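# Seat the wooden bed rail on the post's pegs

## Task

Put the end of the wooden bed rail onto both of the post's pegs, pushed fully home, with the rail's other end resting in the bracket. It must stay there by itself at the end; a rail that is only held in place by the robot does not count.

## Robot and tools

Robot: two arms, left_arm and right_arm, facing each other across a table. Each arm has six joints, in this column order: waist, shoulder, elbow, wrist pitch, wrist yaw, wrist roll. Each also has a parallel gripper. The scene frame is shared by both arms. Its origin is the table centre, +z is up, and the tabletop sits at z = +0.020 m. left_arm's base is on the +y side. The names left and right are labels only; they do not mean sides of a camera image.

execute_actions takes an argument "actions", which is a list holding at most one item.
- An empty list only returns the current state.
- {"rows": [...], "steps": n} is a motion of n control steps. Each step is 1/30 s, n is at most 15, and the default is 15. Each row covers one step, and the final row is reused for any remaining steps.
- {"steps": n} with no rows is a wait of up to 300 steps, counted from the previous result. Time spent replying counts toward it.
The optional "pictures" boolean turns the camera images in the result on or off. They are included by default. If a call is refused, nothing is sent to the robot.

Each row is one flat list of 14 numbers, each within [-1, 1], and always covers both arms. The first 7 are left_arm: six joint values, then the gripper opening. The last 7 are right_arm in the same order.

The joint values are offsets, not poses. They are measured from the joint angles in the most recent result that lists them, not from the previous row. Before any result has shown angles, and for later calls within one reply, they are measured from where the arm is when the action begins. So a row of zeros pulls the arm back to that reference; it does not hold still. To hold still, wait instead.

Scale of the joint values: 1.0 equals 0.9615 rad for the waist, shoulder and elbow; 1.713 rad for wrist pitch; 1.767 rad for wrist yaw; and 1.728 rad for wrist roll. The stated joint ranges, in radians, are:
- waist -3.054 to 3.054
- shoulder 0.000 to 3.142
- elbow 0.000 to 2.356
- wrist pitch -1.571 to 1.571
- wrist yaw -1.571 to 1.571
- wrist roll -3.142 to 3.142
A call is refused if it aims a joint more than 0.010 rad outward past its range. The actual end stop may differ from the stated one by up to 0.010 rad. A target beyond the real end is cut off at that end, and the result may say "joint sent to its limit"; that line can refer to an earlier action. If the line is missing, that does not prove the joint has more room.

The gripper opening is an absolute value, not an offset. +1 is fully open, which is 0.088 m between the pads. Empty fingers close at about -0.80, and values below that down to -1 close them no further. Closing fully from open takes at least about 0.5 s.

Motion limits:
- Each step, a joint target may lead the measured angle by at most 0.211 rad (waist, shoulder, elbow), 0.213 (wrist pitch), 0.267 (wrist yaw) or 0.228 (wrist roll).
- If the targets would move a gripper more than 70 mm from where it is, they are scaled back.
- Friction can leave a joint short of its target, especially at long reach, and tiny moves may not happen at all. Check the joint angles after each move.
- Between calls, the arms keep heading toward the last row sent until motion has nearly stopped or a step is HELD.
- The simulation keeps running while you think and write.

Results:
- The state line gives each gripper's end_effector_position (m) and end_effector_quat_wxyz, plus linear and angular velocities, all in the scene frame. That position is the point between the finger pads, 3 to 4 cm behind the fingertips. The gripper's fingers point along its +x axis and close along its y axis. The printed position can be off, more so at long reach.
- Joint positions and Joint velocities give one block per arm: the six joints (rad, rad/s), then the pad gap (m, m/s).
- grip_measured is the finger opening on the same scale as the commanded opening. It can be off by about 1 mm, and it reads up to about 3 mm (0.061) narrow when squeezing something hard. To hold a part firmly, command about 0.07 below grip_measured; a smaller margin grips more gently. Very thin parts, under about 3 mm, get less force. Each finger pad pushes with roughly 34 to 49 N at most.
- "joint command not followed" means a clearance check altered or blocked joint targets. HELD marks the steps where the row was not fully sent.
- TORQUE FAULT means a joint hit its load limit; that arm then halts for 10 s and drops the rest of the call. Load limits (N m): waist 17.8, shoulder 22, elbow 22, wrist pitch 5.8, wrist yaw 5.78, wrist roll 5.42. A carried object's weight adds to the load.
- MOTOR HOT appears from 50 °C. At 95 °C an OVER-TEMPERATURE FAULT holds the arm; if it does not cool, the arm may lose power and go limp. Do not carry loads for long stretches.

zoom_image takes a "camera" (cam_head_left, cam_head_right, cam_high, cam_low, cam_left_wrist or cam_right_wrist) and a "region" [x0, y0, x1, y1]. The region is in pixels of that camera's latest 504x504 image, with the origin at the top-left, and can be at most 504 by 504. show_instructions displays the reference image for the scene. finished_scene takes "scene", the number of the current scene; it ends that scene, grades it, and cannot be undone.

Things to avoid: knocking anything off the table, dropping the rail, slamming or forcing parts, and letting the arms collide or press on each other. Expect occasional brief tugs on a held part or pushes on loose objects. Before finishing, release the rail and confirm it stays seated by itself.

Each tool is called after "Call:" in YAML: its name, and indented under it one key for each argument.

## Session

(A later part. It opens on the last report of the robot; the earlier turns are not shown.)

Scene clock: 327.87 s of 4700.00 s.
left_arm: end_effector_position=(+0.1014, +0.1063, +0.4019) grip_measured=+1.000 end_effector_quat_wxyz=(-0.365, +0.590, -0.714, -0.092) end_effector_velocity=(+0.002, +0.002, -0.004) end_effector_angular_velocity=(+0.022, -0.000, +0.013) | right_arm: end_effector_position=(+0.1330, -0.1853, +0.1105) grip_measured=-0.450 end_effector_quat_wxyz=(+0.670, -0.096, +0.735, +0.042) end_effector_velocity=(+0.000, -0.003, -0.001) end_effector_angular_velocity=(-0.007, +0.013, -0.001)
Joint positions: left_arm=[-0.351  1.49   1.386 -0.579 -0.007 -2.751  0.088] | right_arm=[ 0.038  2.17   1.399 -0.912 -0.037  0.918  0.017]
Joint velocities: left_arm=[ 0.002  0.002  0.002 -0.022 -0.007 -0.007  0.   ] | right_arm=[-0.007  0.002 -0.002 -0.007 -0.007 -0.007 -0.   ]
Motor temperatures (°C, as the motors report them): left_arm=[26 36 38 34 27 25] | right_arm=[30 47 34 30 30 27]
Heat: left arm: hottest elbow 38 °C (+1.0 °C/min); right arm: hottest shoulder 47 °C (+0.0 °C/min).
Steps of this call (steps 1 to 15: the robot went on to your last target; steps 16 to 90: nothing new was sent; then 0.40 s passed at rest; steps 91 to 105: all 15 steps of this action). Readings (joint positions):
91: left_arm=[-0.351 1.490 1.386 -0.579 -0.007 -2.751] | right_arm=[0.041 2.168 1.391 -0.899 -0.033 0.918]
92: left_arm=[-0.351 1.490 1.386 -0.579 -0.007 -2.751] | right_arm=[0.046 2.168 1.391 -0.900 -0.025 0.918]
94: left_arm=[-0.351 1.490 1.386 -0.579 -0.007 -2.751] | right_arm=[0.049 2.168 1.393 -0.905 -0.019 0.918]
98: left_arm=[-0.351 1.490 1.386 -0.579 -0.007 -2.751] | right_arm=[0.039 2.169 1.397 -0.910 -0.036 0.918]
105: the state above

Call:
execute_actions:
  actions:
    - {"rows":[[0,0,0,0,0,0,1,0.012,0.0,0.0,0.03,0.02,0,-1],[0,0,0,0,0,0,1,0.012,0.0,0.0,0.03,0.02,0,-1],[0,0,0,0,0,0,1,0.012,0.0,0.0,0.03,0.02,0,-1],[0,0,0,0,0,0,1,0.012,0.0,0.0,0.03,0.02,0,-1],[0,0,0,0,0,0,1,0.012,0.0,0.0,0.03,0.02,0,-1],[0,0,0,0,0,0,1,-0.04,0.0,0.0,0.03,0.02,0,-1]],"steps":15}
  pictures: false

Scene clock: 333.93 s of 4700.00 s.
left_arm: end_effector_position=(+0.1014, +0.1063, +0.4019) grip_measured=+1.000 end_effector_quat_wxyz=(-0.365, +0.590, -0.714, -0.092) end_effector_velocity=(-0.004, +0.001, +0.001) end_effector_angular_velocity=(+0.003, +0.010, -0.008) | right_arm: end_effector_position=(+0.1338, -0.1838, +0.1091) grip_measured=-0.450 end_effector_quat_wxyz=(+0.673, -0.093, +0.733, +0.045) end_effector_velocity=(+0.000, -0.003, -0.001) end_effector_angular_velocity=(-0.008, +0.011, -0.015)
Joint positions: left_arm=[-0.351  1.49   1.386 -0.579 -0.007 -2.751  0.088] | right_arm=[ 0.038  2.17   1.395 -0.897 -0.037  0.918  0.017]
Joint velocities: left_arm=[-0.007 -0.002  0.002 -0.007  0.007 -0.007  0.   ] | right_arm=[-0.007  0.002 -0.002 -0.007 -0.007  0.007 -0.   ]
Motor temperatures (°C, as the motors report them): left_arm=[26 36 39 35 27 25] | right_arm=[30 48 34 34 30 27]
Heat: left arm: hottest elbow 39 °C (+2.0 °C/min); right arm: hottest shoulder 48 °C (+1.0 °C/min).
Steps of this call (steps 1 to 15: the robot went on to your last target; steps 16 to 90: nothing new was sent; then 2.57 s passed at rest; steps 91 to 105: all 15 steps of this action). Readings (joint positions):
91: left_arm=[-0.351 1.490 1.386 -0.579 -0.007 -2.751] | right_arm=[0.041 2.170 1.400 -0.908 -0.034 0.918]
92: left_arm=[-0.351 1.490 1.386 -0.579 -0.007 -2.751] | right_arm=[0.045 2.170 1.400 -0.906 -0.025 0.918]
94: left_arm=[-0.351 1.490 1.386 -0.579 -0.007 -2.751] | right_arm=[0.049 2.170 1.399 -0.902 -0.018 0.918]
98: left_arm=[-0.351 1.490 1.386 -0.579 -0.007 -2.751] | right_arm=[0.039 2.170 1.395 -0.898 -0.035 0.918]
105: the state above

Raise via shoulder ~2mm.

Call:
execute_actions:
  actions:
    - {"rows":[[0,0,0,0,0,0,1,0.012,-0.04,0.01,0.0,0.02,0,-1],[0,0,0,0,0,0,1,0.012,-0.04,0.01,0.0,0.02,0,-1],[0,0,0,0,0,0,1,0.012,-0.04,0.01,0.0,0.02,0,-1],[0,0,0,0,0,0,1,0.012,-0.04,0.01,0.0,0.02,0,-1],[0,0,0,0,0,0,1,0.012,-0.04,0.01,0.0,0.02,0,-1],[0,0,0,0,0,0,1,-0.04,-0.04,0.01,0.0,0.02,0,-1]],"steps":15}
  pictures: false

Scene clock: 337.57 s of 4700.00 s.
left_arm: end_effector_position=(+0.1014, +0.1063, +0.4019) grip_measured=+1.000 end_effector_quat_wxyz=(-0.365, +0.590, -0.714, -0.092) end_effector_velocity=(+0.002, +0.001, -0.003) end_effector_angular_velocity=(+0.012, -0.009, +0.019) | right_arm: end_effector_position=(+0.1338, -0.1836, +0.1108) grip_measured=-0.450 end_effector_quat_wxyz=(+0.673, -0.092, +0.732, +0.046) end_effector_velocity=(+0.000, -0.003, +0.001) end_effector_angular_velocity=(-0.002, +0.011, +0.014)
Joint positions: left_arm=[-0.351  1.49   1.386 -0.579 -0.007 -2.751  0.088] | right_arm=[ 0.039  2.165  1.395 -0.899 -0.036  0.918  0.017]
Joint velocities: left_arm=[-0.002  0.002 -0.002 -0.007 -0.022 -0.007  0.   ] | right_arm=[-0.007 -0.002 -0.002 -0.007 -0.007 -0.022 -0.   ]
Motor temperatures (°C, as the motors report them): left_arm=[26 36 39 35 27 25] | right_arm=[30 48 34 35 30 27]
Heat: left arm: hottest elbow 39 °C (+2.0 °C/min); right arm: hottest shoulder 48 °C (+1.0 °C/min).
Steps of this call (steps 1 to 15: the robot went on to your last target; steps 16 to 90: nothing new was sent; then 0.13 s passed at rest; steps 91 to 105: all 15 steps of this action). Readings (joint positions):
91: left_arm=[-0.351 1.490 1.386 -0.579 -0.007 -2.751] | right_arm=[0.041 2.167 1.395 -0.897 -0.033 0.918]
92: left_arm=[-0.351 1.490 1.386 -0.579 -0.007 -2.751] | right_arm=[0.046 2.166 1.395 -0.897 -0.024 0.918]
94: left_arm=[-0.351 1.490 1.386 -0.579 -0.007 -2.751] | right_arm=[0.049 2.165 1.395 -0.898 -0.017 0.918]
98: left_arm=[-0.351 1.490 1.386 -0.579 -0.007 -2.751] | right_arm=[0.040 2.165 1.395 -0.899 -0.035 0.918]
105: the state above

Call:
execute_actions:
  actions:
    - {"rows":[[0,0,0,0,0,0,1,0.02,0.0,-0.012,0.0,0.05,0,-1],[0,0,0,0,0,0,1,0.02,0.0,-0.012,0.0,0.05,0,-1],[0,0,0,0,0,0,1,0.02,0.0,-0.012,0.0,0.05,0,-1],[0,0,0,0,0,0,1,0.02,0.0,-0.012,0.0,0.05,0,-1],[0,0,0,0,0,0,1,0.02,0.0,-0.012,0.0,0.05,0,-1],[0,0,0,0,0,0,1,-0.03,0.0,-0.012,0.0,0.07,0,-1]],"steps":15}
  pictures: false

Scene clock: 344.27 s of 4700.00 s.
left_arm: end_effector_position=(+0.1014, +0.1063, +0.4019) grip_measured=+1.000 end_effector_quat_wxyz=(-0.365, +0.590, -0.714, -0.092) end_effector_velocity=(+0.002, +0.002, -0.001) end_effector_angular_velocity=(+0.007, -0.009, +0.019) | right_arm: end_effector_position=(+0.1328, -0.1840, +0.1099) grip_measured=-0.450 end_effector_quat_wxyz=(+0.685, -0.107, +0.719, +0.045) end_effector_velocity=(-0.002, -0.004, +0.003) end_effector_angular_velocity=(-0.012, +0.014, +0.004)
Joint positions: left_arm=[-0.351  1.49   1.386 -0.579 -0.007 -2.751  0.088] | right_arm=[ 0.058  2.165  1.391 -0.896  0.005  0.92   0.017]
Joint velocities: left_arm=[-0.002 -0.002 -0.002 -0.007 -0.022 -0.007  0.   ] | right_arm=[-0.002 -0.007 -0.002 -0.022 -0.007 -0.007 -0.   ]
Motor temperatures (°C, as the motors report them): left_arm=[26 36 39 35 27 25] | right_arm=[30 51 34 34 30 27]
Heat: left arm: hottest elbow 39 °C (+1.0 °C/min); right arm: hottest shoulder 51 °C (+4.1 °C/min). Fold the right arm in close to its base before you think long.
MOTOR HOT: a motor of the right arm reached 50 °C. Now the hottest motor of the right arm, joint 2 (shoulder), reports 51 °C. The temperature limit of the motors' drives, at which the controller stops that arm, is 95 °C. To cool a motor, set the load down, stop pushing, or move to a pose that needs little force.
Steps of this call (steps 1 to 15: the robot went on to your last target; steps 16 to 90: nothing new was sent; then 3.20 s passed at rest; steps 91 to 105: all 15 steps of this action). Readings (joint positions):
91: left_arm=[-0.351 1.490 1.386 -0.579 -0.007 -2.751] | right_arm=[0.043 2.165 1.393 -0.899 -0.029 0.918]
92: left_arm=[-0.351 1.490 1.386 -0.579 -0.007 -2.751] | right_arm=[0.051 2.165 1.393 -0.898 -0.012 0.918]
94: left_arm=[-0.351 1.490 1.386 -0.579 -0.007 -2.751] | right_arm=[0.061 2.165 1.392 -0.897 0.007 0.919]
98: left_arm=[-0.351 1.490 1.386 -0.579 -0.007 -2.751] | right_arm=[0.058 2.165 1.391 -0.897 0.004 0.920]
105: the state above

Call:
execute_actions:
  actions:
    - {"rows":[[0,0,0,0,0,0,1,-0.06,0,0,0,0.06,0,-1]],"steps":15}

Call:
zoom_image:
  camera: "cam_left_wrist"
  region: [320,0,420,100]

Scene clock: 347.20 s of 4700.00 s.
left_arm: end_effector_position=(+0.1014, +0.1063, +0.4019) grip_measured=+1.000 end_effector_quat_wxyz=(-0.365, +0.590, -0.714, -0.092) end_effector_velocity=(+0.002, +0.002, -0.001) end_effector_angular_velocity=(+0.007, -0.009, +0.019) | right_arm: end_effector_position=(+0.1329, -0.1839, +0.1099) grip_measured=-0.450 end_effector_quat_wxyz=(+0.687, -0.108, +0.718, +0.045) end_effector_velocity=(-0.003, -0.001, +0.001) end_effector_angular_velocity=(-0.003, +0.010, +0.009)
Joint positions: left_arm=[-0.351  1.49   1.386 -0.579 -0.007 -2.751  0.088] | right_arm=[ 0.059  2.165  1.391 -0.896  0.009  0.921  0.017]
Joint velocities: left_arm=[-0.002 -0.002 -0.002 -0.007 -0.022 -0.007  0.   ] | right_arm=[ 0.002 -0.002 -0.002 -0.007 -0.007 -0.007 -0.   ]
Motor temperatures (°C, as the motors report them): left_arm=[26 36 39 35 27 25] | right_arm=[31 50 34 34 32 27]
Heat: left arm: hottest elbow 39 °C (+1.0 °C/min); right arm: hottest shoulder 50 °C (+2.0 °C/min). Fold the right arm in close to its base before you think long.
MOTOR HOT: still on. Now the hottest motor of the right arm, joint 2 (shoulder), reports 50 °C; a drive's own limit is 95 °C.
Steps of this call (steps 1 to 15: the robot went on to your last target; steps 16 to 73: nothing new was sent; steps 74 to 88: all 15 steps of this action). Readings (joint positions):
74: left_arm=[-0.351 1.490 1.386 -0.579 -0.007 -2.751] | right_arm=[0.058 2.165 1.391 -0.896 0.005 0.920]
75: left_arm=[-0.351 1.490 1.386 -0.579 -0.007 -2.751] | right_arm=[0.058 2.165 1.391 -0.896 0.005 0.920]
77: left_arm=[-0.351 1.490 1.386 -0.579 -0.007 -2.751] | right_arm=[0.058 2.165 1.391 -0.896 0.007 0.920]
81: left_arm=[-0.351 1.490 1.386 -0.579 -0.007 -2.751] | right_arm=[0.059 2.165 1.391 -0.896 0.008 0.921]
88: the state above

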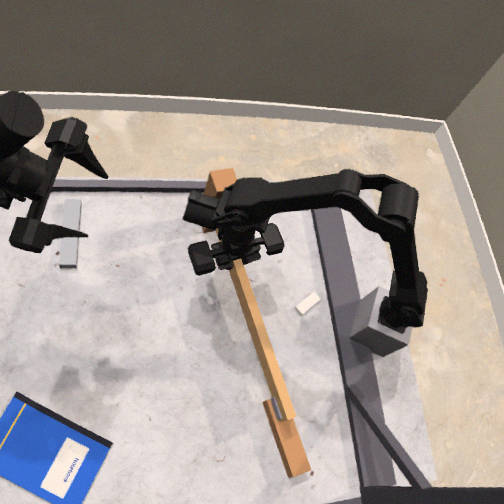

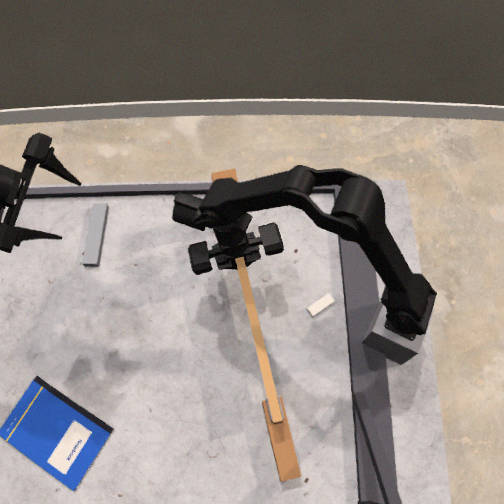

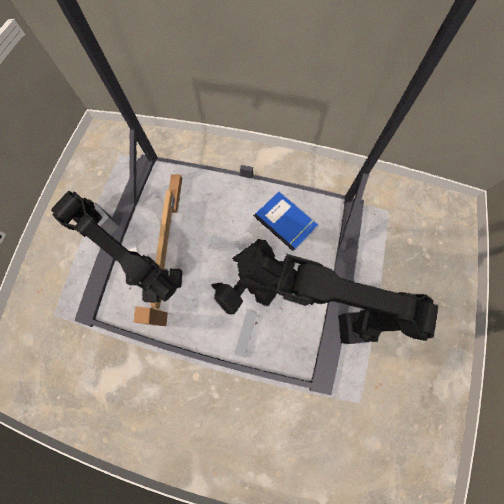

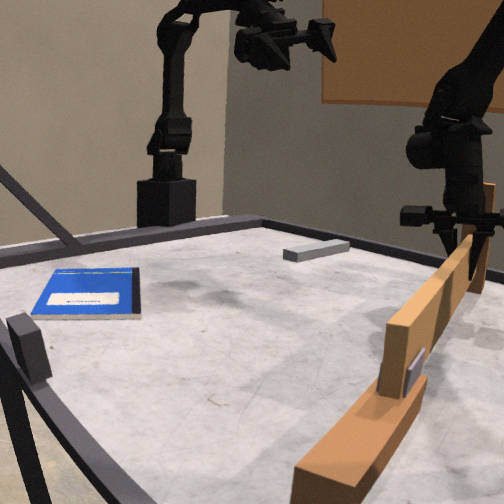

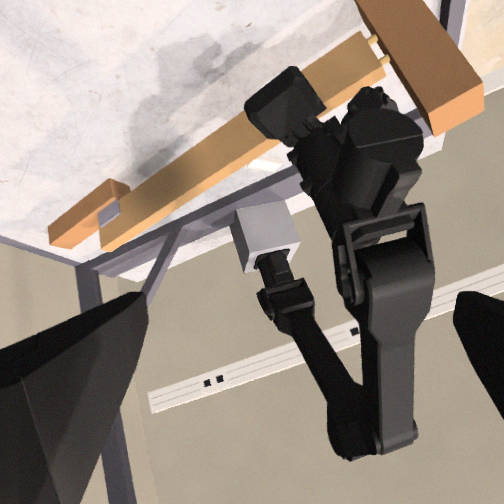

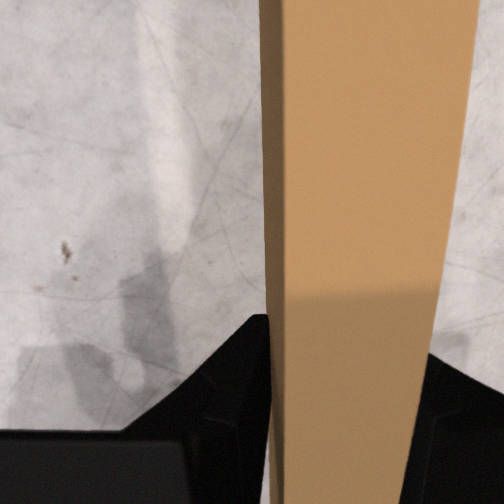

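Region (320, 0, 420, 100) of cam_left_wrist's 504x504 image, scaled by 5.040, with more detail than that image has.

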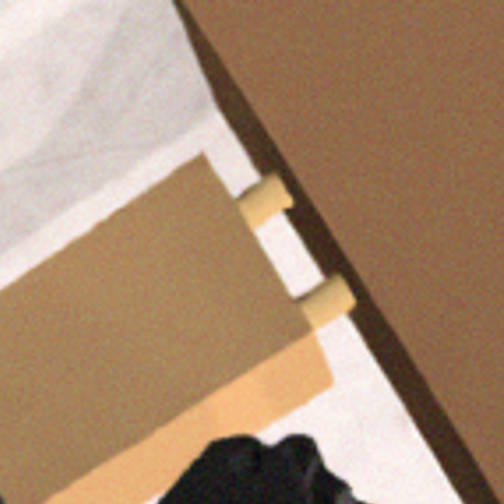

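Call:
execute_actions:
  actions:
    - {"rows":[[0,0,0,0,0,0,1,0.005,0.0,0.0,0.01,0.0,0,-1],[0,0,0,0,0,0,1,0.005,0.0,0.0,0.02,0.0,0,-1],[0,0,0,0,0,0,1,0.005,0.0,0.0,0.03,0.0,0,-1],[0,0,0,0,0,0,1,0.005,0.0,0.0,0.04,0.0,0,-1],[0,0,0,0,0,0,1,0.005,0.0,0.0,0.04,0.0,0,-1],[0,0,0,0,0,0,1,0.005,0.0,0.0,0.04,0.0,0,-1],[0,0,0,0,0,0,1,-0.05,0.0,0.0,0.04,0.05,0,-1]],"steps":15}
  pictures: false

Scene clock: 351.40 s of 4700.00 s.
left_arm: end_effector_position=(+0.1014, +0.1063, +0.4019) grip_measured=+1.000 end_effector_quat_wxyz=(-0.365, +0.590, -0.714, -0.092) end_effector_velocity=(-0.002, +0.004, -0.004) end_effector_angular_velocity=(+0.022, -0.000, +0.003) | right_arm: end_effector_position=(+0.1331, -0.1833, +0.1087) grip_measured=-0.450 end_effector_quat_wxyz=(+0.689, -0.105, +0.715, +0.048) end_effector_velocity=(-0.001, -0.004, -0.000) end_effector_angular_velocity=(-0.014, -0.001, +0.010)
Joint positions: left_arm=[-0.351  1.49   1.386 -0.579 -0.007 -2.751  0.088] | right_arm=[ 0.06   2.162  1.381 -0.879  0.01   0.921  0.017]
Joint velocities: left_arm=[-0.007 -0.002 -0.002 -0.022 -0.007 -0.007  0.   ] | right_arm=[ 0.002 -0.002 -0.007 -0.007  0.007 -0.007  0.   ]
Motor temperatures (°C, as the motors report them): left_arm=[26 36 39 35 27 25] | right_arm=[31 50 33 33 35 27]
Heat: left arm: hottest elbow 39 °C (+1.0 °C/min); right arm: hottest shoulder 50 °C (+1.0 °C/min). Fold the right arm in close to its base before you think long.
MOTOR HOT: still on. Now the hottest motor of the right arm, joint 2 (shoulder), reports 50 °C; a drive's own limit is 95 °C.
Steps of this call (steps 1 to 15: the robot went on to your last target; steps 16 to 90: nothing new was sent; then 0.70 s passed at rest; steps 91 to 105: all 15 steps of this action). Readings (joint positions):
91: left_arm=[-0.351 1.490 1.386 -0.579 -0.007 -2.751] | right_arm=[0.062 2.165 1.391 -0.895 0.010 0.921]
92: left_arm=[-0.351 1.490 1.386 -0.579 -0.007 -2.751] | right_arm=[0.064 2.165 1.391 -0.894 0.012 0.921]
94: left_arm=[-0.351 1.490 1.386 -0.579 -0.007 -2.751] | right_arm=[0.064 2.165 1.389 -0.889 0.011 0.921]
98: left_arm=[-0.351 1.490 1.386 -0.579 -0.007 -2.751] | right_arm=[0.058 2.164 1.384 -0.883 0.004 0.921]
105: the state above

Call:
execute_actions:
  actions:
    - {"rows":[[0,0,0,0,0,0,1,0.02,0,0,0,0,0,-0.1]],"steps":15}
  pictures: false

Call:
execute_actions:
  actions:
    - {"rows":[[0,0,0,0,0,0,1,0,0,0,0,0,0,-1]],"steps":15}

Call:
zoom_image:
  camera: "cam_left_wrist"
  region: [320,0,420,100]

Scene clock: 356.30 s of 4700.00 s.
left_arm: end_effector_position=(+0.1014, +0.1063, +0.4019) grip_measured=+1.000 end_effector_quat_wxyz=(-0.365, +0.590, -0.714, -0.092) end_effector_velocity=(+0.000, +0.000, -0.001) end_effector_angular_velocity=(-0.002, +0.001, +0.008) | right_arm: end_effector_position=(+0.1283, -0.1811, +0.1085) grip_measured=-0.107 end_effector_quat_wxyz=(+0.690, -0.112, +0.713, +0.053) end_effector_velocity=(-0.003, +0.003, +0.002) end_effector_angular_velocity=(+0.021, +0.017, +0.022)
Joint positions: left_arm=[-0.351  1.49   1.386 -0.579 -0.007 -2.751  0.088] | right_arm=[ 0.076  2.162  1.379 -0.877  0.014  0.922  0.034]
Joint velocities: left_arm=[-0.002 -0.002 -0.007  0.007 -0.007 -0.007  0.   ] | right_arm=[ 0.002 -0.007 -0.002  0.007 -0.022 -0.022  0.002]
Motor temperatures (°C, as the motors report them): left_arm=[26 36 39 35 27 25] | right_arm=[31 50 34 37 37 27]
Heat: left arm: hottest elbow 39 °C (+1.0 °C/min); right arm: hottest shoulder 50 °C (+2.0 °C/min). Fold the right arm in close to its base before you think long.
MOTOR HOT: still on. Now the hottest motor of the right arm, joint 2 (shoulder), reports 50 °C; a drive's own limit is 95 °C.
Steps of this call (steps 1 to 15: the robot went on to your last target; steps 16 to 90: nothing new was sent; then 1.40 s passed at rest; steps 91 to 105: all 15 steps of this action). Readings (joint positions):
91: left_arm=[-0.351 1.490 1.386 -0.579 -0.007 -2.751] | right_arm=[0.064 2.162 1.379 -0.879 0.013 0.922]
92: left_arm=[-0.351 1.490 1.386 -0.579 -0.007 -2.751] | right_arm=[0.069 2.162 1.379 -0.875 0.026 0.922]
94: left_arm=[-0.351 1.490 1.386 -0.579 -0.007 -2.751] | right_arm=[0.072 2.162 1.379 -0.866 0.031 0.922]
98: left_arm=[-0.351 1.490 1.386 -0.579 -0.007 -2.751] | right_arm=[0.073 2.162 1.379 -0.874 0.018 0.922]
105: the state above

Scene clock: 356.80 s of 4700.00 s.
left_arm: end_effector_position=(+0.1014, +0.1063, +0.4019) grip_measured=+1.000 end_effector_quat_wxyz=(-0.365, +0.590, -0.714, -0.092) end_effector_velocity=(+0.000, +0.001, -0.003) end_effector_angular_velocity=(+0.013, +0.012, +0.017) | right_arm: end_effector_position=(+0.1292, -0.1841, +0.1089) grip_measured=-0.443 end_effector_quat_wxyz=(+0.689, -0.112, +0.714, +0.046) end_effector_velocity=(-0.001, -0.002, +0.000) end_effector_angular_velocity=(-0.003, +0.012, +0.019)
Joint positions: left_arm=[-0.351  1.49   1.386 -0.579 -0.007 -2.751  0.088] | right_arm=[ 0.072  2.162  1.379 -0.888  0.017  0.926  0.017]
Joint velocities: left_arm=[-0.002  0.002 -0.002 -0.007 -0.007 -0.022  0.   ] | right_arm=[-0.002 -0.002 -0.002 -0.007 -0.007 -0.022  0.   ]
Motor temperatures (°C, as the motors report them): left_arm=[26 36 39 35 27 25] | right_arm=[31 50 34 37 37 27]
Heat: left arm: hottest elbow 39 °C (+1.0 °C/min); right arm: hottest shoulder 50 °C (+2.0 °C/min). Fold the right arm in close to its base before you think long.
MOTOR HOT: still on. Now the hottest motor of the right arm, joint 2 (shoulder), reports 50 °C; a drive's own limit is 95 °C.
Steps of this call (steps 1 to 15: all 15 steps of this action). Readings (joint positions):
1: left_arm=[-0.351 1.490 1.386 -0.579 -0.007 -2.751] | right_arm=[0.076 2.162 1.379 -0.877 0.014 0.922]
2: left_arm=[-0.351 1.490 1.386 -0.579 -0.007 -2.751] | right_arm=[0.076 2.162 1.379 -0.880 0.016 0.922]
4: left_arm=[-0.351 1.490 1.386 -0.579 -0.007 -2.751] | right_arm=[0.072 2.162 1.379 -0.889 0.019 0.926]
8: left_arm=[-0.351 1.490 1.386 -0.579 -0.007 -2.751] | right_arm=[0.072 2.162 1.379 -0.888 0.017 0.926]
15: the state above

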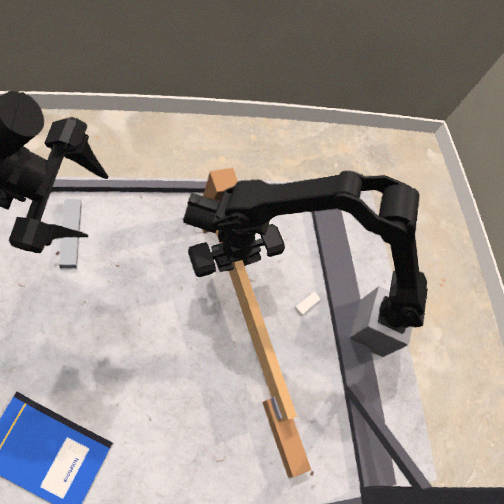

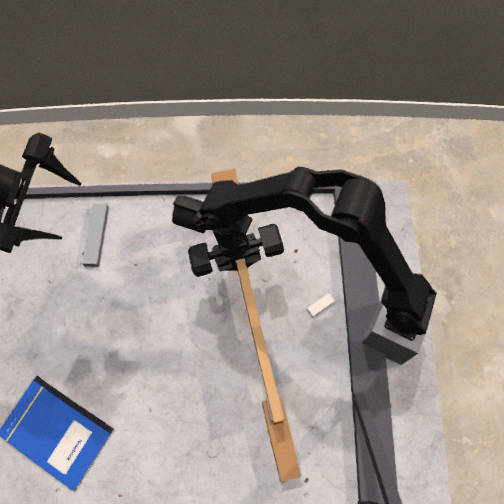

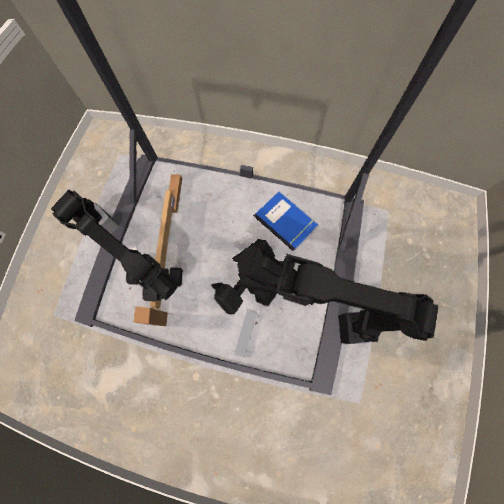

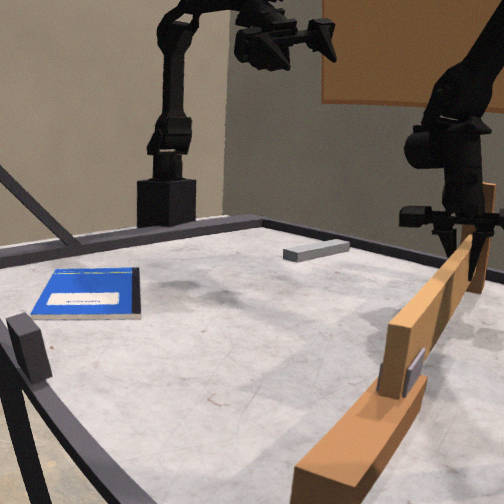

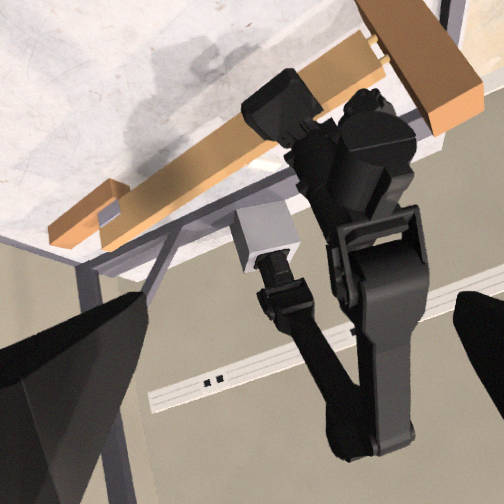

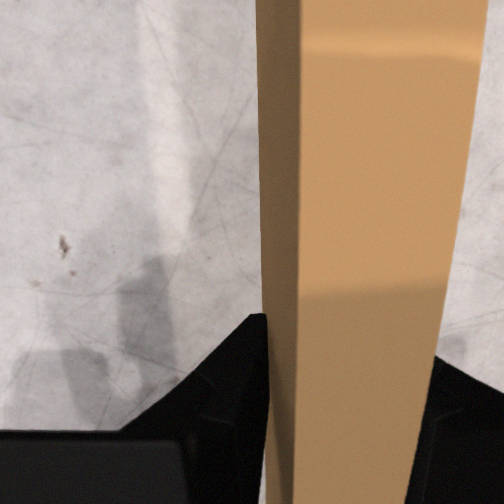

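Region (320, 0, 420, 100) of cam_left_wrist's 504x504 image, scaled by 5.040, with more detail than that image has.

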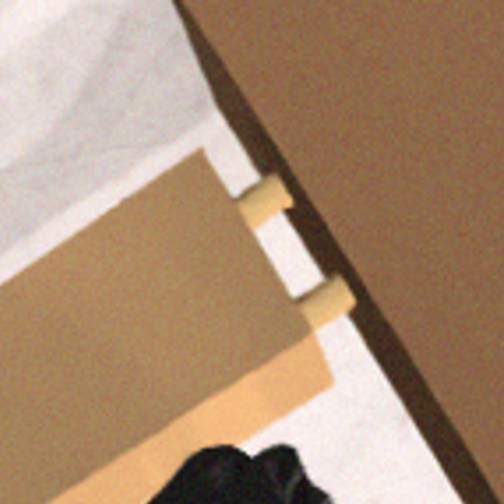

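Lift ~1.5mm and push.

Call:
execute_actions:
  actions:
    - {"rows":[[0,0,0,0,0,0,1,0.0,-0.03,0.015,-0.005,0,0,-1],[0,0,0,0,0,0,1,0.0,-0.03,0.015,-0.005,0,0,-1],[0,0,0,0,0,0,1,0.0,-0.03,0.015,-0.005,0,0,-1],[0,0,0,0,0,0,1,0.0,-0.03,0.015,-0.005,0,0,-1],[0,0,0,0,0,0,1,0.0,-0.03,0.015,-0.005,0,0,-1],[0,0,0,0,0,0,1,-0.06,-0.03,0.015,-0.005,0.04,0,-1]],"steps":15}
  pictures: false

Scene clock: 360.03 s of 4700.00 s.
left_arm: end_effector_position=(+0.1014, +0.1063, +0.4019) grip_measured=+1.000 end_effector_quat_wxyz=(-0.365, +0.590, -0.714, -0.092) end_effector_velocity=(+0.000, +0.002, -0.001) end_effector_angular_velocity=(+0.007, +0.001, +0.008) | right_arm: end_effector_position=(+0.1303, -0.1847, +0.1099) grip_measured=-0.443 end_effector_quat_wxyz=(+0.688, -0.110, +0.716, +0.045) end_effector_velocity=(+0.000, -0.000, +0.001) end_effector_angular_velocity=(-0.005, -0.005, +0.010)
Joint positions: left_arm=[-0.351  1.49   1.386 -0.579 -0.007 -2.751  0.088] | right_arm=[ 0.067  2.159  1.379 -0.89   0.014  0.926  0.017]
Joint velocities: left_arm=[-0.002 -0.002 -0.002 -0.007 -0.007 -0.007  0.   ] | right_arm=[ 0.002 -0.002  0.002 -0.007  0.007 -0.007 -0.   ]
Motor temperatures (°C, as the motors report them): left_arm=[26 36 39 35 27 25] | right_arm=[31 50 34 36 36 27]
Heat: left arm: hottest elbow 39 °C (+1.0 °C/min); right arm: hottest shoulder 50 °C (+3.0 °C/min). Fold the right arm in close to its base before you think long.
MOTOR HOT: still on. Now the hottest motor of the right arm, joint 2 (shoulder), reports 50 °C; a drive's own limit is 95 °C.
Steps of this call (steps 1 to 15: the robot went on to your last target; steps 16 to 82: nothing new was sent; steps 83 to 97: all 15 steps of this action). Readings (joint positions):
83: left_arm=[-0.351 1.490 1.386 -0.579 -0.007 -2.751] | right_arm=[0.072 2.160 1.379 -0.888 0.017 0.926]
84: left_arm=[-0.351 1.490 1.386 -0.579 -0.007 -2.751] | right_arm=[0.072 2.159 1.379 -0.889 0.017 0.926]
86: left_arm=[-0.351 1.490 1.386 -0.579 -0.007 -2.751] | right_arm=[0.072 2.159 1.379 -0.889 0.017 0.926]
90: left_arm=[-0.351 1.490 1.386 -0.579 -0.007 -2.751] | right_arm=[0.067 2.159 1.379 -0.890 0.012 0.926]
97: the state above

Ease, up a bit more and +y, push.

Call:
execute_actions:
  actions:
    - {"rows":[[0,0,0,0,0,0,1,0.012,0,0.025,0.0,0,0,-1],[0,0,0,0,0,0,1,0.012,0,0.025,0.0,0,0,-1],[0,0,0,0,0,0,1,0.012,0,0.025,0.0,0,0,-1],[0,0,0,0,0,0,1,0.012,0,0.025,0.0,0,0,-1],[0,0,0,0,0,0,1,0.012,0,0.025,0.0,0,0,-1],[0,0,0,0,0,0,1,-0.06,0,0.025,0.0,0.04,0,-1]],"steps":15}
  pictures: false

Scene clock: 363.13 s of 4700.00 s.
left_arm: end_effector_position=(+0.1014, +0.1063, +0.4019) grip_measured=+1.000 end_effector_quat_wxyz=(-0.365, +0.590, -0.714, -0.092) end_effector_velocity=(-0.002, +0.005, -0.002) end_effector_angular_velocity=(+0.018, +0.011, +0.012) | right_arm: end_effector_position=(+0.1307, -0.1843, +0.1104) grip_measured=-0.443 end_effector_quat_wxyz=(+0.688, -0.108, +0.717, +0.045) end_effector_velocity=(-0.003, -0.006, -0.000) end_effector_angular_velocity=(-0.022, +0.017, -0.010)
Joint positions: left_arm=[-0.351  1.49   1.386 -0.579 -0.007 -2.751  0.088] | right_arm=[ 0.065  2.159  1.382 -0.891  0.01   0.927  0.017]
Joint velocities: left_arm=[-0.007 -0.007 -0.002 -0.022 -0.007 -0.022  0.   ] | right_arm=[-0.002 -0.002 -0.007 -0.022 -0.007  0.007  0.   ]
Motor temperatures (°C, as the motors report them): left_arm=[26 36 39 35 27 25] | right_arm=[31 51 34 36 37 27]
Heat: left arm: hottest elbow 39 °C (+1.0 °C/min); right arm: hottest shoulder 51 °C (+3.0 °C/min). Fold the right arm in close to its base before you think long.
MOTOR HOT: still on. Now the hottest motor of the right arm, joint 2 (shoulder), reports 51 °C; a drive's own limit is 95 °C.
Steps of this call (steps 1 to 15: the robot went on to your last target; steps 16 to 78: nothing new was sent; steps 79 to 93: all 15 steps of this action). Readings (joint positions):
79: left_arm=[-0.351 1.490 1.386 -0.579 -0.007 -2.751] | right_arm=[0.071 2.159 1.381 -0.891 0.018 0.927]
80: left_arm=[-0.351 1.490 1.386 -0.579 -0.007 -2.751] | right_arm=[0.074 2.159 1.381 -0.891 0.024 0.927]
82: left_arm=[-0.351 1.490 1.386 -0.579 -0.007 -2.751] | right_arm=[0.075 2.159 1.382 -0.891 0.026 0.927]
86: left_arm=[-0.351 1.490 1.386 -0.579 -0.007 -2.751] | right_arm=[0.065 2.159 1.382 -0.891 0.010 0.927]
93: the state above

Call:
execute_actions:
  actions:
    - {"rows":[[0,0,0,0,0,0,1,0.012,-0.03,-0.02,0.055,0,0,-1],[0,0,0,0,0,0,1,0.012,-0.03,-0.02,0.055,0,0,-1],[0,0,0,0,0,0,1,0.012,-0.03,-0.02,0.055,0,0,-1],[0,0,0,0,0,0,1,0.012,-0.03,-0.02,0.055,0,0,-1],[0,0,0,0,0,0,1,0.012,-0.03,-0.02,0.055,0,0,-1],[0,0,0,0,0,0,1,0.012,-0.03,-0.02,0.055,0,0,-1],[0,0,0,0,0,0,1,-0.06,-0.03,-0.02,0.055,0.04,0,-1]],"steps":15}
  pictures: false

Scene clock: 368.27 s of 4700.00 s.
left_arm: end_effector_position=(+0.1014, +0.1063, +0.4019) grip_measured=+1.000 end_effector_quat_wxyz=(-0.365, +0.590, -0.714, -0.092) end_effector_velocity=(-0.002, +0.002, -0.001) end_effector_angular_velocity=(+0.007, +0.001, +0.003) | right_arm: end_effector_position=(+0.1309, -0.1836, +0.1094) grip_measured=-0.443 end_effector_quat_wxyz=(+0.693, -0.097, +0.713, +0.054) end_effector_velocity=(+0.001, -0.001, -0.001) end_effector_angular_velocity=(+0.005, +0.006, -0.001)
Joint positions: left_arm=[-0.351  1.49   1.386 -0.579 -0.007 -2.751  0.088] | right_arm=[ 0.064  2.14   1.349 -0.846  0.006  0.927  0.017]
Joint velocities: left_arm=[-0.007 -0.002 -0.002 -0.007 -0.007 -0.007  0.   ] | right_arm=[-0.007 -0.002 -0.007  0.007 -0.007 -0.007  0.   ]
Motor temperatures (°C, as the motors report them): left_arm=[26 36 39 36 27 25] | right_arm=[32 50 34 35 38 27]
Heat: left arm: hottest elbow 39 °C (+1.0 °C/min); right arm: hottest shoulder 50 °C (+1.0 °C/min). Fold the right arm in close to its base before you think long.
MOTOR HOT: still on. Now the hottest motor of the right arm, joint 2 (shoulder), reports 50 °C; a drive's own limit is 95 °C.
Steps of this call (steps 1 to 15: the robot went on to your last target; steps 16 to 90: nothing new was sent; then 1.63 s passed at rest; steps 91 to 105: all 15 steps of this action). Readings (joint positions):
91: left_arm=[-0.351 1.490 1.386 -0.579 -0.007 -2.751] | right_arm=[0.069 2.158 1.379 -0.885 0.014 0.927]
92: left_arm=[-0.351 1.490 1.386 -0.579 -0.007 -2.751] | right_arm=[0.073 2.155 1.372 -0.876 0.020 0.927]
94: left_arm=[-0.351 1.490 1.386 -0.579 -0.007 -2.751] | right_arm=[0.074 2.148 1.361 -0.862 0.022 0.927]
98: left_arm=[-0.351 1.490 1.386 -0.579 -0.007 -2.751] | right_arm=[0.065 2.142 1.352 -0.850 0.008 0.927]
105: the state above

Repeat to finish verticalising.

Call:
execute_actions:
  actions:
    - {"rows":[[0,0,0,0,0,0,1,0.012,-0.045,-0.025,0.04,0,0,-1],[0,0,0,0,0,0,1,0.012,-0.045,-0.025,0.04,0,0,-1],[0,0,0,0,0,0,1,0.012,-0.045,-0.025,0.04,0,0,-1],[0,0,0,0,0,0,1,0.012,-0.045,-0.025,0.04,0,0,-1],[0,0,0,0,0,0,1,0.012,-0.045,-0.025,0.04,0,0,-1],[0,0,0,0,0,0,1,0.012,-0.045,-0.025,0.04,0,0,-1],[0,0,0,0,0,0,1,-0.06,-0.045,-0.025,0.04,0.04,0,-1]],"steps":15}
  pictures: false

Scene clock: 372.53 s of 4700.00 s.
left_arm: end_effector_position=(+0.1014, +0.1063, +0.4019) grip_measured=+1.000 end_effector_quat_wxyz=(-0.365, +0.590, -0.714, -0.092) end_effector_velocity=(+0.003, +0.004, -0.006) end_effector_angular_velocity=(+0.026, -0.010, +0.019) | right_arm: end_effector_position=(+0.1308, -0.1844, +0.1099) grip_measured=-0.443 end_effector_quat_wxyz=(+0.696, -0.088, +0.710, +0.062) end_effector_velocity=(-0.001, -0.001, +0.002) end_effector_angular_velocity=(+0.007, +0.022, +0.014)
Joint positions: left_arm=[-0.351  1.49   1.386 -0.579 -0.007 -2.751  0.088] | right_arm=[ 0.061  2.118  1.316 -0.81   0.002  0.927  0.017]
Joint velocities: left_arm=[-0.002 -0.002 -0.007 -0.022 -0.022 -0.007  0.   ] | right_arm=[-0.007 -0.007 -0.002 -0.007 -0.022 -0.022 -0.   ]
Motor temperatures (°C, as the motors report them): left_arm=[26 36 39 36 27 25] | right_arm=[32 51 34 38 39 26]
Heat: left arm: hottest elbow 39 °C (+1.0 °C/min); right arm: hottest shoulder 51 °C (+3.0 °C/min). Fold the right arm in close to its base before you think long.
MOTOR HOT: still on. Now the hottest motor of the right arm, joint 2 (shoulder), reports 51 °C; a drive's own limit is 95 °C.
Steps of this call (steps 1 to 15: the robot went on to your last target; steps 16 to 90: nothing new was sent; then 0.77 s passed at rest; steps 91 to 105: all 15 steps of this action). Readings (joint positions):
91: left_arm=[-0.351 1.490 1.386 -0.579 -0.007 -2.751] | right_arm=[0.067 2.133 1.340 -0.836 0.010 0.927]
92: left_arm=[-0.351 1.490 1.386 -0.579 -0.007 -2.751] | right_arm=[0.071 2.127 1.331 -0.826 0.016 0.927]
94: left_arm=[-0.351 1.490 1.386 -0.579 -0.007 -2.751] | right_arm=[0.072 2.122 1.323 -0.817 0.018 0.927]
98: left_arm=[-0.351 1.490 1.386 -0.579 -0.007 -2.751] | right_arm=[0.063 2.119 1.318 -0.812 0.005 0.927]
105: the state above

Call:
execute_actions:
  actions:
    - {"rows":[[0,0,0,0,0,0,1,0.012,-0.04,-0.02,0.03,0,0,-1],[0,0,0,0,0,0,1,0.012,-0.04,-0.02,0.03,0,0,-1],[0,0,0,0,0,0,1,0.012,-0.04,-0.02,0.03,0,0,-1],[0,0,0,0,0,0,1,0.012,-0.04,-0.02,0.03,0,0,-1],[0,0,0,0,0,0,1,0.012,-0.04,-0.02,0.03,0,0,-1],[0,0,0,0,0,0,1,0.012,-0.04,-0.02,0.03,0,0,-1],[0,0,0,0,0,0,1,-0.06,-0.04,-0.02,0.03,0.04,0,-1]],"steps":15}

Call:
zoom_image:
  camera: "cam_left_wrist"
  region: [320,0,420,100]

Scene clock: 377.80 s of 4700.00 s.
left_arm: end_effector_position=(+0.1014, +0.1063, +0.4019) grip_measured=+1.000 end_effector_quat_wxyz=(-0.365, +0.590, -0.714, -0.092) end_effector_velocity=(-0.004, +0.003, -0.002) end_effector_angular_velocity=(+0.018, +0.021, +0.001) | right_arm: end_effector_position=(+0.1305, -0.1848, +0.1101) grip_measured=-0.446 end_effector_quat_wxyz=(+0.699, -0.081, +0.708, +0.068) end_effector_velocity=(-0.001, -0.002, +0.000) end_effector_angular_velocity=(-0.003, +0.010, +0.019)
Joint positions: left_arm=[-0.351  1.49   1.386 -0.579 -0.007 -2.751  0.088] | right_arm=[ 0.06   2.103  1.293 -0.783 -0.002  0.927  0.017]
Joint velocities: left_arm=[-0.007 -0.002  0.002 -0.022  0.007 -0.022  0.   ] | right_arm=[-0.002 -0.002 -0.002 -0.007 -0.007 -0.022 -0.   ]
Motor temperatures (°C, as the motors report them): left_arm=[26 36 39 36 27 25] | right_arm=[33 52 34 39 40 26]
Heat: left arm: hottest elbow 39 °C (+1.0 °C/min); right arm: hottest shoulder 52 °C (+5.1 °C/min). Fold the right arm in close to its base before you think long.
MOTOR HOT: still on. Now the hottest motor of the right arm, joint 2 (shoulder), reports 52 °C; a drive's own limit is 95 °C.
Steps of this call (steps 1 to 15: the robot went on to your last target; steps 16 to 90: nothing new was sent; then 1.77 s passed at rest; steps 91 to 105: all 15 steps of this action). Readings (joint positions):
91: left_arm=[-0.351 1.490 1.386 -0.579 -0.007 -2.751] | right_arm=[0.065 2.114 1.310 -0.803 0.006 0.927]
92: left_arm=[-0.351 1.490 1.386 -0.579 -0.007 -2.751] | right_arm=[0.069 2.110 1.303 -0.796 0.013 0.927]
94: left_arm=[-0.351 1.490 1.386 -0.579 -0.007 -2.751] | right_arm=[0.070 2.106 1.297 -0.789 0.014 0.927]
98: left_arm=[-0.351 1.490 1.386 -0.579 -0.007 -2.751] | right_arm=[0.061 2.104 1.294 -0.784 0.000 0.927]
105: the state above

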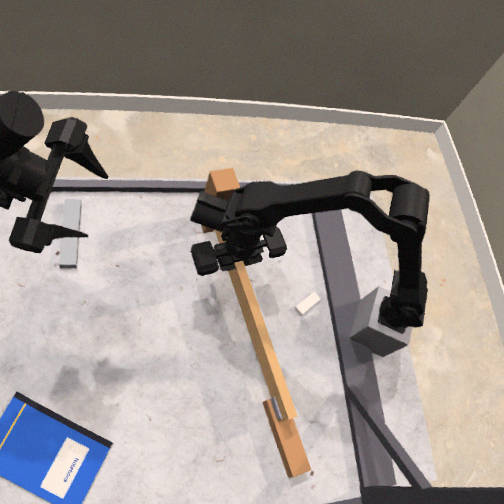

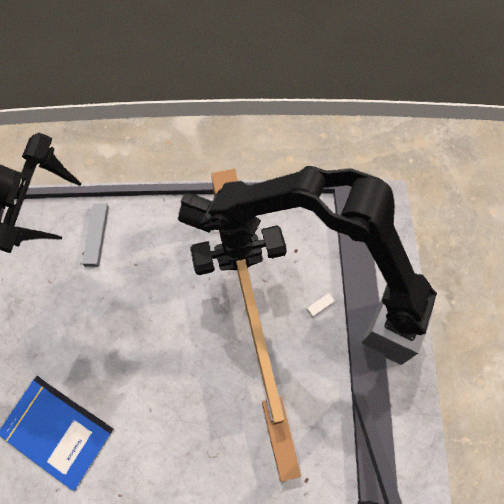

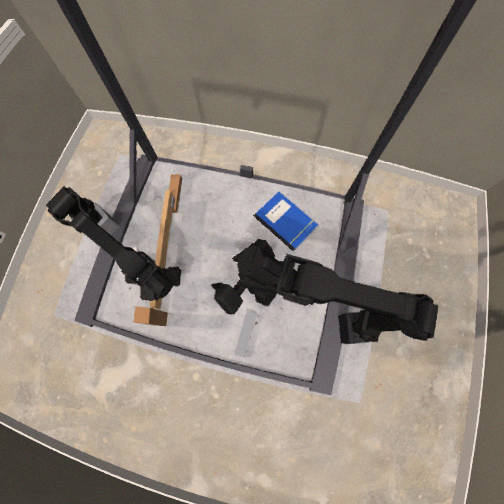

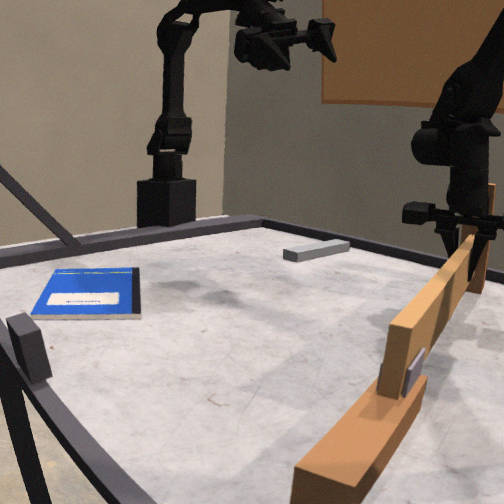

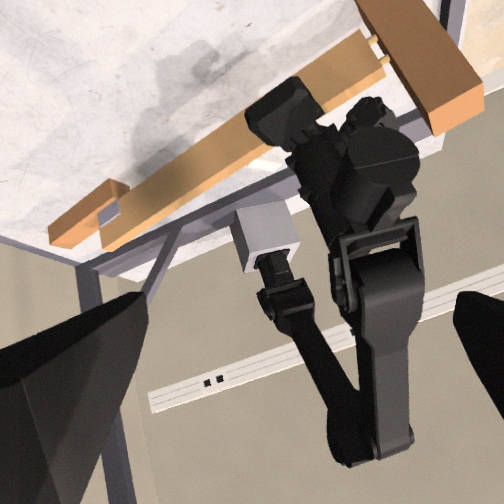

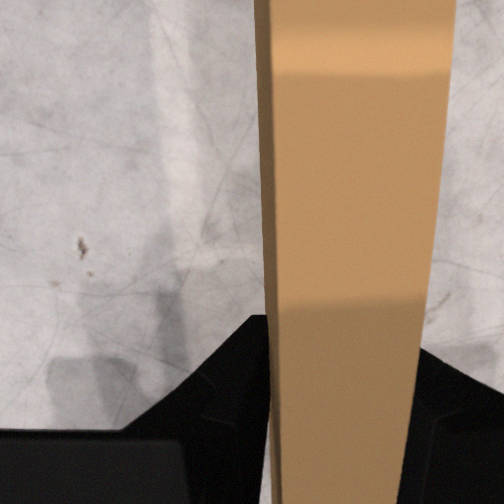

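Region (320, 0, 420, 100) of cam_left_wrist's 504x504 image, scaled by 5.040, with more detail than that image has.

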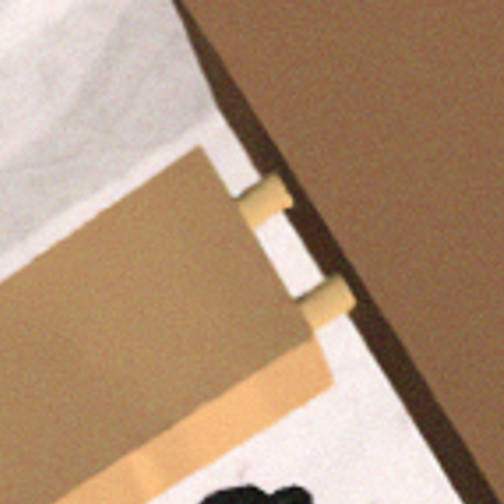

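Call:
execute_actions:
  actions:
    - {"rows":[[0,0,0,0,0,0,1,-0.02,0.006,0.003,-0.004,0.02,0,-1],[0,0,0,0,0,0,1,-0.02,0.012,0.006,-0.008,0.02,0,-1],[0,0,0,0,0,0,1,-0.02,0.018,0.009,-0.012,0.02,0,-1],[0,0,0,0,0,0,1,-0.02,0.024,0.012,-0.016,0.02,0,-1],[0,0,0,0,0,0,1,-0.02,0.03,0.015,-0.02,0.02,0,-1],[0,0,0,0,0,0,1,-0.02,0.036,0.018,-0.024,0.02,0,-1],[0,0,0,0,0,0,1,-0.02,0.04,0.02,-0.028,0.02,0,-1]],"steps":15}
  pictures: false

Scene clock: 382.93 s of 4700.00 s.
left_arm: end_effector_position=(+0.1014, +0.1063, +0.4019) grip_measured=+1.000 end_effector_quat_wxyz=(-0.365, +0.590, -0.714, -0.092) end_effector_velocity=(-0.004, +0.001, -0.003) end_effector_angular_velocity=(+0.012, -0.002, -0.018) | right_arm: end_effector_position=(+0.1291, -0.1868, +0.1083) grip_measured=-0.446 end_effector_quat_wxyz=(+0.695, -0.093, +0.711, +0.059) end_effector_velocity=(-0.002, -0.003, -0.001) end_effector_angular_velocity=(-0.017, +0.016, +0.004)
Joint positions: left_arm=[-0.351  1.49   1.386 -0.579 -0.007 -2.751  0.088] | right_arm=[ 0.064  2.121  1.313 -0.816  0.006  0.927  0.017]
Joint velocities: left_arm=[-0.007  0.002 -0.002 -0.007  0.007  0.007  0.   ] | right_arm=[-0.002  0.007  0.007 -0.022 -0.007 -0.007  0.   ]
Motor temperatures (°C, as the motors report them): left_arm=[26 37 39 36 27 25] | right_arm=[33 52 34 39 41 26]
Heat: left arm: hottest elbow 39 °C (+1.0 °C/min); right arm: hottest shoulder 52 °C (+5.0 °C/min). Fold the right arm in close to its base before you think long.
MOTOR HOT: still on. Now the hottest motor of the right arm, joint 2 (shoulder), reports 52 °C; a drive's own limit is 95 °C.
Steps of this call (steps 1 to 15: the robot went on to your last target; steps 16 to 90: nothing new was sent; then 1.63 s passed at rest; steps 91 to 105: all 15 steps of this action). Readings (joint positions):
91: left_arm=[-0.351 1.490 1.386 -0.579 -0.007 -2.751] | right_arm=[0.062 2.103 1.292 -0.784 0.000 0.927]
92: left_arm=[-0.351 1.490 1.386 -0.579 -0.007 -2.751] | right_arm=[0.064 2.103 1.292 -0.785 0.004 0.927]
94: left_arm=[-0.351 1.490 1.386 -0.579 -0.007 -2.751] | right_arm=[0.065 2.106 1.292 -0.789 0.005 0.927]
98: left_arm=[-0.351 1.490 1.386 -0.579 -0.007 -2.751] | right_arm=[0.064 2.116 1.306 -0.807 0.006 0.927]
105: the state above

Call:
execute_actions:
  actions:
    - {"rows":[[0,0,0,0,0,0,1,0.03,0,0.025,0.012,0,0,-1],[0,0,0,0,0,0,1,0.03,0,0.025,0.012,0,0,-1],[0,0,0,0,0,0,1,0.03,0,0.025,0.012,0,0,-1],[0,0,0,0,0,0,1,0.03,0,0.025,0.012,0,0,-1],[0,0,0,0,0,0,1,0.03,0,0.025,0.012,0,0,-1],[0,0,0,0,0,0,1,0.03,0,0.025,0.012,0,0,-1],[0,0,0,0,0,0,1,-0.05,0,0.025,0.012,0.03,0,-1]],"steps":15}
  pictures: false

Scene clock: 386.63 s of 4700.00 s.
left_arm: end_effector_position=(+0.1014, +0.1063, +0.4019) grip_measured=+1.000 end_effector_quat_wxyz=(-0.365, +0.590, -0.714, -0.092) end_effector_velocity=(+0.002, +0.004, -0.002) end_effector_angular_velocity=(+0.017, -0.011, +0.004) | right_arm: end_effector_position=(+0.1302, -0.1855, +0.1091) grip_measured=-0.446 end_effector_quat_wxyz=(+0.695, -0.090, +0.711, +0.060) end_effector_velocity=(-0.005, -0.002, +0.002) end_effector_angular_velocity=(-0.006, +0.027, +0.009)
Joint positions: left_arm=[-0.351  1.49   1.386 -0.579 -0.007 -2.751  0.088] | right_arm=[ 0.062  2.121  1.317 -0.815  0.003  0.927  0.017]
Joint velocities: left_arm=[ 0.002 -0.007 -0.002 -0.022 -0.007  0.007  0.   ] | right_arm=[ 0.002 -0.002  0.002 -0.022 -0.022 -0.007 -0.   ]
Motor temperatures (°C, as the motors report them): left_arm=[26 37 39 36 27 25] | right_arm=[32 51 34 38 40 26]
Heat: left arm: hottest elbow 39 °C (+1.0 °C/min); right arm: hottest shoulder 51 °C (+4.0 °C/min). Fold the right arm in close to its base before you think long.
MOTOR HOT: still on. Now the hottest motor of the right arm, joint 2 (shoulder), reports 51 °C; a drive's own limit is 95 °C.
Steps of this call (steps 1 to 15: the robot went on to your last target; steps 16 to 90: nothing new was sent; then 0.20 s passed at rest; steps 91 to 105: all 15 steps of this action). Readings (joint positions):
91: left_arm=[-0.351 1.490 1.386 -0.579 -0.007 -2.751] | right_arm=[0.067 2.121 1.316 -0.817 0.009 0.927]
92: left_arm=[-0.351 1.490 1.386 -0.579 -0.007 -2.751] | right_arm=[0.071 2.121 1.317 -0.817 0.016 0.927]
94: left_arm=[-0.351 1.490 1.386 -0.579 -0.007 -2.751] | right_arm=[0.074 2.121 1.317 -0.816 0.021 0.927]
98: left_arm=[-0.351 1.490 1.386 -0.579 -0.007 -2.751] | right_arm=[0.065 2.121 1.317 -0.815 0.008 0.927]
105: the state above

Back in mouth at −y edge. Nudge +y 1 mm.

Call:
execute_actions:
  actions:
    - {"rows":[[0,0,0,0,0,0,1,0.008,0,0.01,0.03,0,0,-1],[0,0,0,0,0,0,1,0.008,0,0.01,0.03,0,0,-1],[0,0,0,0,0,0,1,0.008,0,0.01,0.03,0,0,-1],[0,0,0,0,0,0,1,0.008,0,0.01,0.03,0,0,-1],[0,0,0,0,0,0,1,0.008,0,0.01,0.03,0,0,-1],[0,0,0,0,0,0,1,-0.05,0,0.01,0.03,0.03,0,-1]],"steps":15}
  pictures: false

Scene clock: 389.93 s of 4700.00 s.
left_arm: end_effector_position=(+0.1014, +0.1063, +0.4019) grip_measured=+1.000 end_effector_quat_wxyz=(-0.365, +0.590, -0.714, -0.092) end_effector_velocity=(+0.002, +0.002, -0.001) end_effector_angular_velocity=(+0.007, -0.009, +0.019) | right_arm: end_effector_position=(+0.1306, -0.1847, +0.1090) grip_measured=-0.446 end_effector_quat_wxyz=(+0.695, -0.088, +0.711, +0.061) end_effector_velocity=(+0.001, -0.003, +0.000) end_effector_angular_velocity=(-0.010, -0.004, -0.009)
Joint positions: left_arm=[-0.351  1.49   1.386 -0.579 -0.007 -2.751  0.088] | right_arm=[ 0.061  2.121  1.317 -0.81   0.     0.927  0.017]
Joint velocities: left_arm=[-0.002 -0.002 -0.002 -0.007 -0.022 -0.007  0.   ] | right_arm=[-0.002 -0.002 -0.002 -0.007  0.007  0.007 -0.   ]
Motor temperatures (°C, as the motors report them): left_arm=[26 37 39 36 27 25] | right_arm=[32 51 34 38 40 26]
Heat: left arm: hottest elbow 39 °C (+1.0 °C/min); right arm: hottest shoulder 51 °C (+3.0 °C/min). Fold the right arm in close to its base before you think long.
MOTOR HOT: still on. Now the hottest motor of the right arm, joint 2 (shoulder), reports 51 °C; a drive's own limit is 95 °C.
Steps of this call (steps 1 to 15: the robot went on to your last target; steps 16 to 84: nothing new was sent; steps 85 to 99: all 15 steps of this action). Readings (joint positions):
85: left_arm=[-0.351 1.490 1.386 -0.579 -0.007 -2.751] | right_arm=[0.065 2.121 1.317 -0.813 0.006 0.927]
86: left_arm=[-0.351 1.490 1.386 -0.579 -0.007 -2.751] | right_arm=[0.067 2.121 1.317 -0.813 0.010 0.927]
88: left_arm=[-0.351 1.490 1.386 -0.579 -0.007 -2.751] | right_arm=[0.068 2.121 1.317 -0.812 0.011 0.927]
92: left_arm=[-0.351 1.490 1.386 -0.579 -0.007 -2.751] | right_arm=[0.061 2.121 1.317 -0.811 0.000 0.927]
99: the state above

Up 1 mm.

Call:
execute_actions:
  actions:
    - {"rows":[[0,0,0,0,0,0,1,0.008,-0.03,0.01,0.0,0,0,-1],[0,0,0,0,0,0,1,0.008,-0.03,0.01,0.0,0,0,-1],[0,0,0,0,0,0,1,0.008,-0.03,0.01,0.0,0,0,-1],[0,0,0,0,0,0,1,0.008,-0.03,0.01,0.0,0,0,-1],[0,0,0,0,0,0,1,0.008,-0.03,0.01,0.0,0,0,-1],[0,0,0,0,0,0,1,-0.05,-0.03,0.01,0.0,0.03,0,-1]],"steps":15}
  pictures: false

Scene clock: 393.17 s of 4700.00 s.
left_arm: end_effector_position=(+0.1014, +0.1063, +0.4019) grip_measured=+1.000 end_effector_quat_wxyz=(-0.365, +0.590, -0.714, -0.092) end_effector_velocity=(-0.002, +0.000, -0.001) end_effector_angular_velocity=(-0.002, +0.013, +0.012) | right_arm: end_effector_position=(+0.1304, -0.1852, +0.1101) grip_measured=-0.446 end_effector_quat_wxyz=(+0.694, -0.087, +0.712, +0.061) end_effector_velocity=(-0.002, -0.005, +0.001) end_effector_angular_velocity=(-0.017, +0.016, +0.005)
Joint positions: left_arm=[-0.351  1.49   1.386 -0.579 -0.007 -2.751  0.088] | right_arm=[ 0.059  2.118  1.317 -0.815 -0.003  0.927  0.017]
Joint velocities: left_arm=[-0.007 -0.002 -0.007  0.007 -0.007 -0.022  0.   ] | right_arm=[-0.002 -0.002 -0.002 -0.022 -0.007 -0.007 -0.   ]
Motor temperatures (°C, as the motors report them): left_arm=[26 37 39 36 27 25] | right_arm=[33 51 34 40 40 26]
Heat: left arm: hottest elbow 39 °C (+0.0 °C/min); right arm: hottest shoulder 51 °C (+3.0 °C/min). Fold the right arm in close to its base before you think long.
MOTOR HOT: still on. Now the hottest motor of the right arm, joint 2 (shoulder), reports 51 °C; a drive's own limit is 95 °C.
Steps of this call (steps 1 to 15: the robot went on to your last target; steps 16 to 82: nothing new was sent; steps 83 to 97: all 15 steps of this action). Readings (joint positions):
83: left_arm=[-0.351 1.490 1.386 -0.579 -0.007 -2.751] | right_arm=[0.063 2.119 1.317 -0.811 0.002 0.927]
84: left_arm=[-0.351 1.490 1.386 -0.579 -0.007 -2.751] | right_arm=[0.066 2.118 1.317 -0.812 0.007 0.927]
86: left_arm=[-0.351 1.490 1.386 -0.579 -0.007 -2.751] | right_arm=[0.066 2.118 1.317 -0.813 0.008 0.927]
90: left_arm=[-0.351 1.490 1.386 -0.579 -0.007 -2.751] | right_arm=[0.059 2.118 1.317 -0.815 -0.003 0.927]
97: the state above

Call:
execute_actions:
  actions:
    - {"rows":[[0,0,0,0,0,0,1,0.008,0,0.0,0.03,0,0,-1],[0,0,0,0,0,0,1,0.008,0,0.0,0.03,0,0,-1],[0,0,0,0,0,0,1,0.008,0,0.0,0.03,0,0,-1],[0,0,0,0,0,0,1,0.008,0,0.0,0.03,0,0,-1],[0,0,0,0,0,0,1,0.008,0,0.0,0.03,0,0,-1],[0,0,0,0,0,0,1,-0.05,0.02,0.04,0.03,0.03,0,-1]],"steps":15}
  pictures: false

Scene clock: 397.63 s of 4700.00 s.
left_arm: end_effector_position=(+0.1014, +0.1063, +0.4019) grip_measured=+1.000 end_effector_quat_wxyz=(-0.365, +0.590, -0.714, -0.092) end_effector_velocity=(+0.000, +0.002, -0.003) end_effector_angular_velocity=(+0.012, -0.002, -0.008) | right_arm: end_effector_position=(+0.1308, -0.1847, +0.1093) grip_measured=-0.446 end_effector_quat_wxyz=(+0.694, -0.084, +0.712, +0.062) end_effector_velocity=(+0.004, -0.001, +0.000) end_effector_angular_velocity=(+0.004, -0.009, +0.000)
Joint positions: left_arm=[-0.351  1.49   1.386 -0.579 -0.007 -2.751  0.088] | right_arm=[ 0.057  2.118  1.313 -0.806 -0.006  0.927  0.017]
Joint velocities: left_arm=[ 0.002 -0.002 -0.007 -0.007  0.007  0.007  0.   ] | right_arm=[-0.007 -0.002 -0.002  0.007  0.007 -0.007 -0.   ]
Motor temperatures (°C, as the motors report them): left_arm=[26 37 39 36 27 25] | right_arm=[33 52 35 39 40 26]
Heat: left arm: hottest elbow 39 °C (+0.0 °C/min); right arm: hottest shoulder 52 °C (+4.0 °C/min). Fold the right arm in close to its base before you think long.
MOTOR HOT: still on. Now the hottest motor of the right arm, joint 2 (shoulder), reports 52 °C; a drive's own limit is 95 °C.
Steps of this call (steps 1 to 15: the robot went on to your last target; steps 16 to 90: nothing new was sent; then 0.97 s passed at rest; steps 91 to 105: all 15 steps of this action). Readings (joint positions):
91: left_arm=[-0.351 1.490 1.386 -0.579 -0.007 -2.751] | right_arm=[0.062 2.118 1.317 -0.813 -0.001 0.927]
92: left_arm=[-0.351 1.490 1.386 -0.579 -0.007 -2.751] | right_arm=[0.064 2.118 1.316 -0.812 0.004 0.927]
94: left_arm=[-0.351 1.490 1.386 -0.579 -0.007 -2.751] | right_arm=[0.065 2.118 1.313 -0.808 0.005 0.927]
98: left_arm=[-0.351 1.490 1.386 -0.579 -0.007 -2.751] | right_arm=[0.057 2.118 1.313 -0.806 -0.006 0.927]
105: the state above


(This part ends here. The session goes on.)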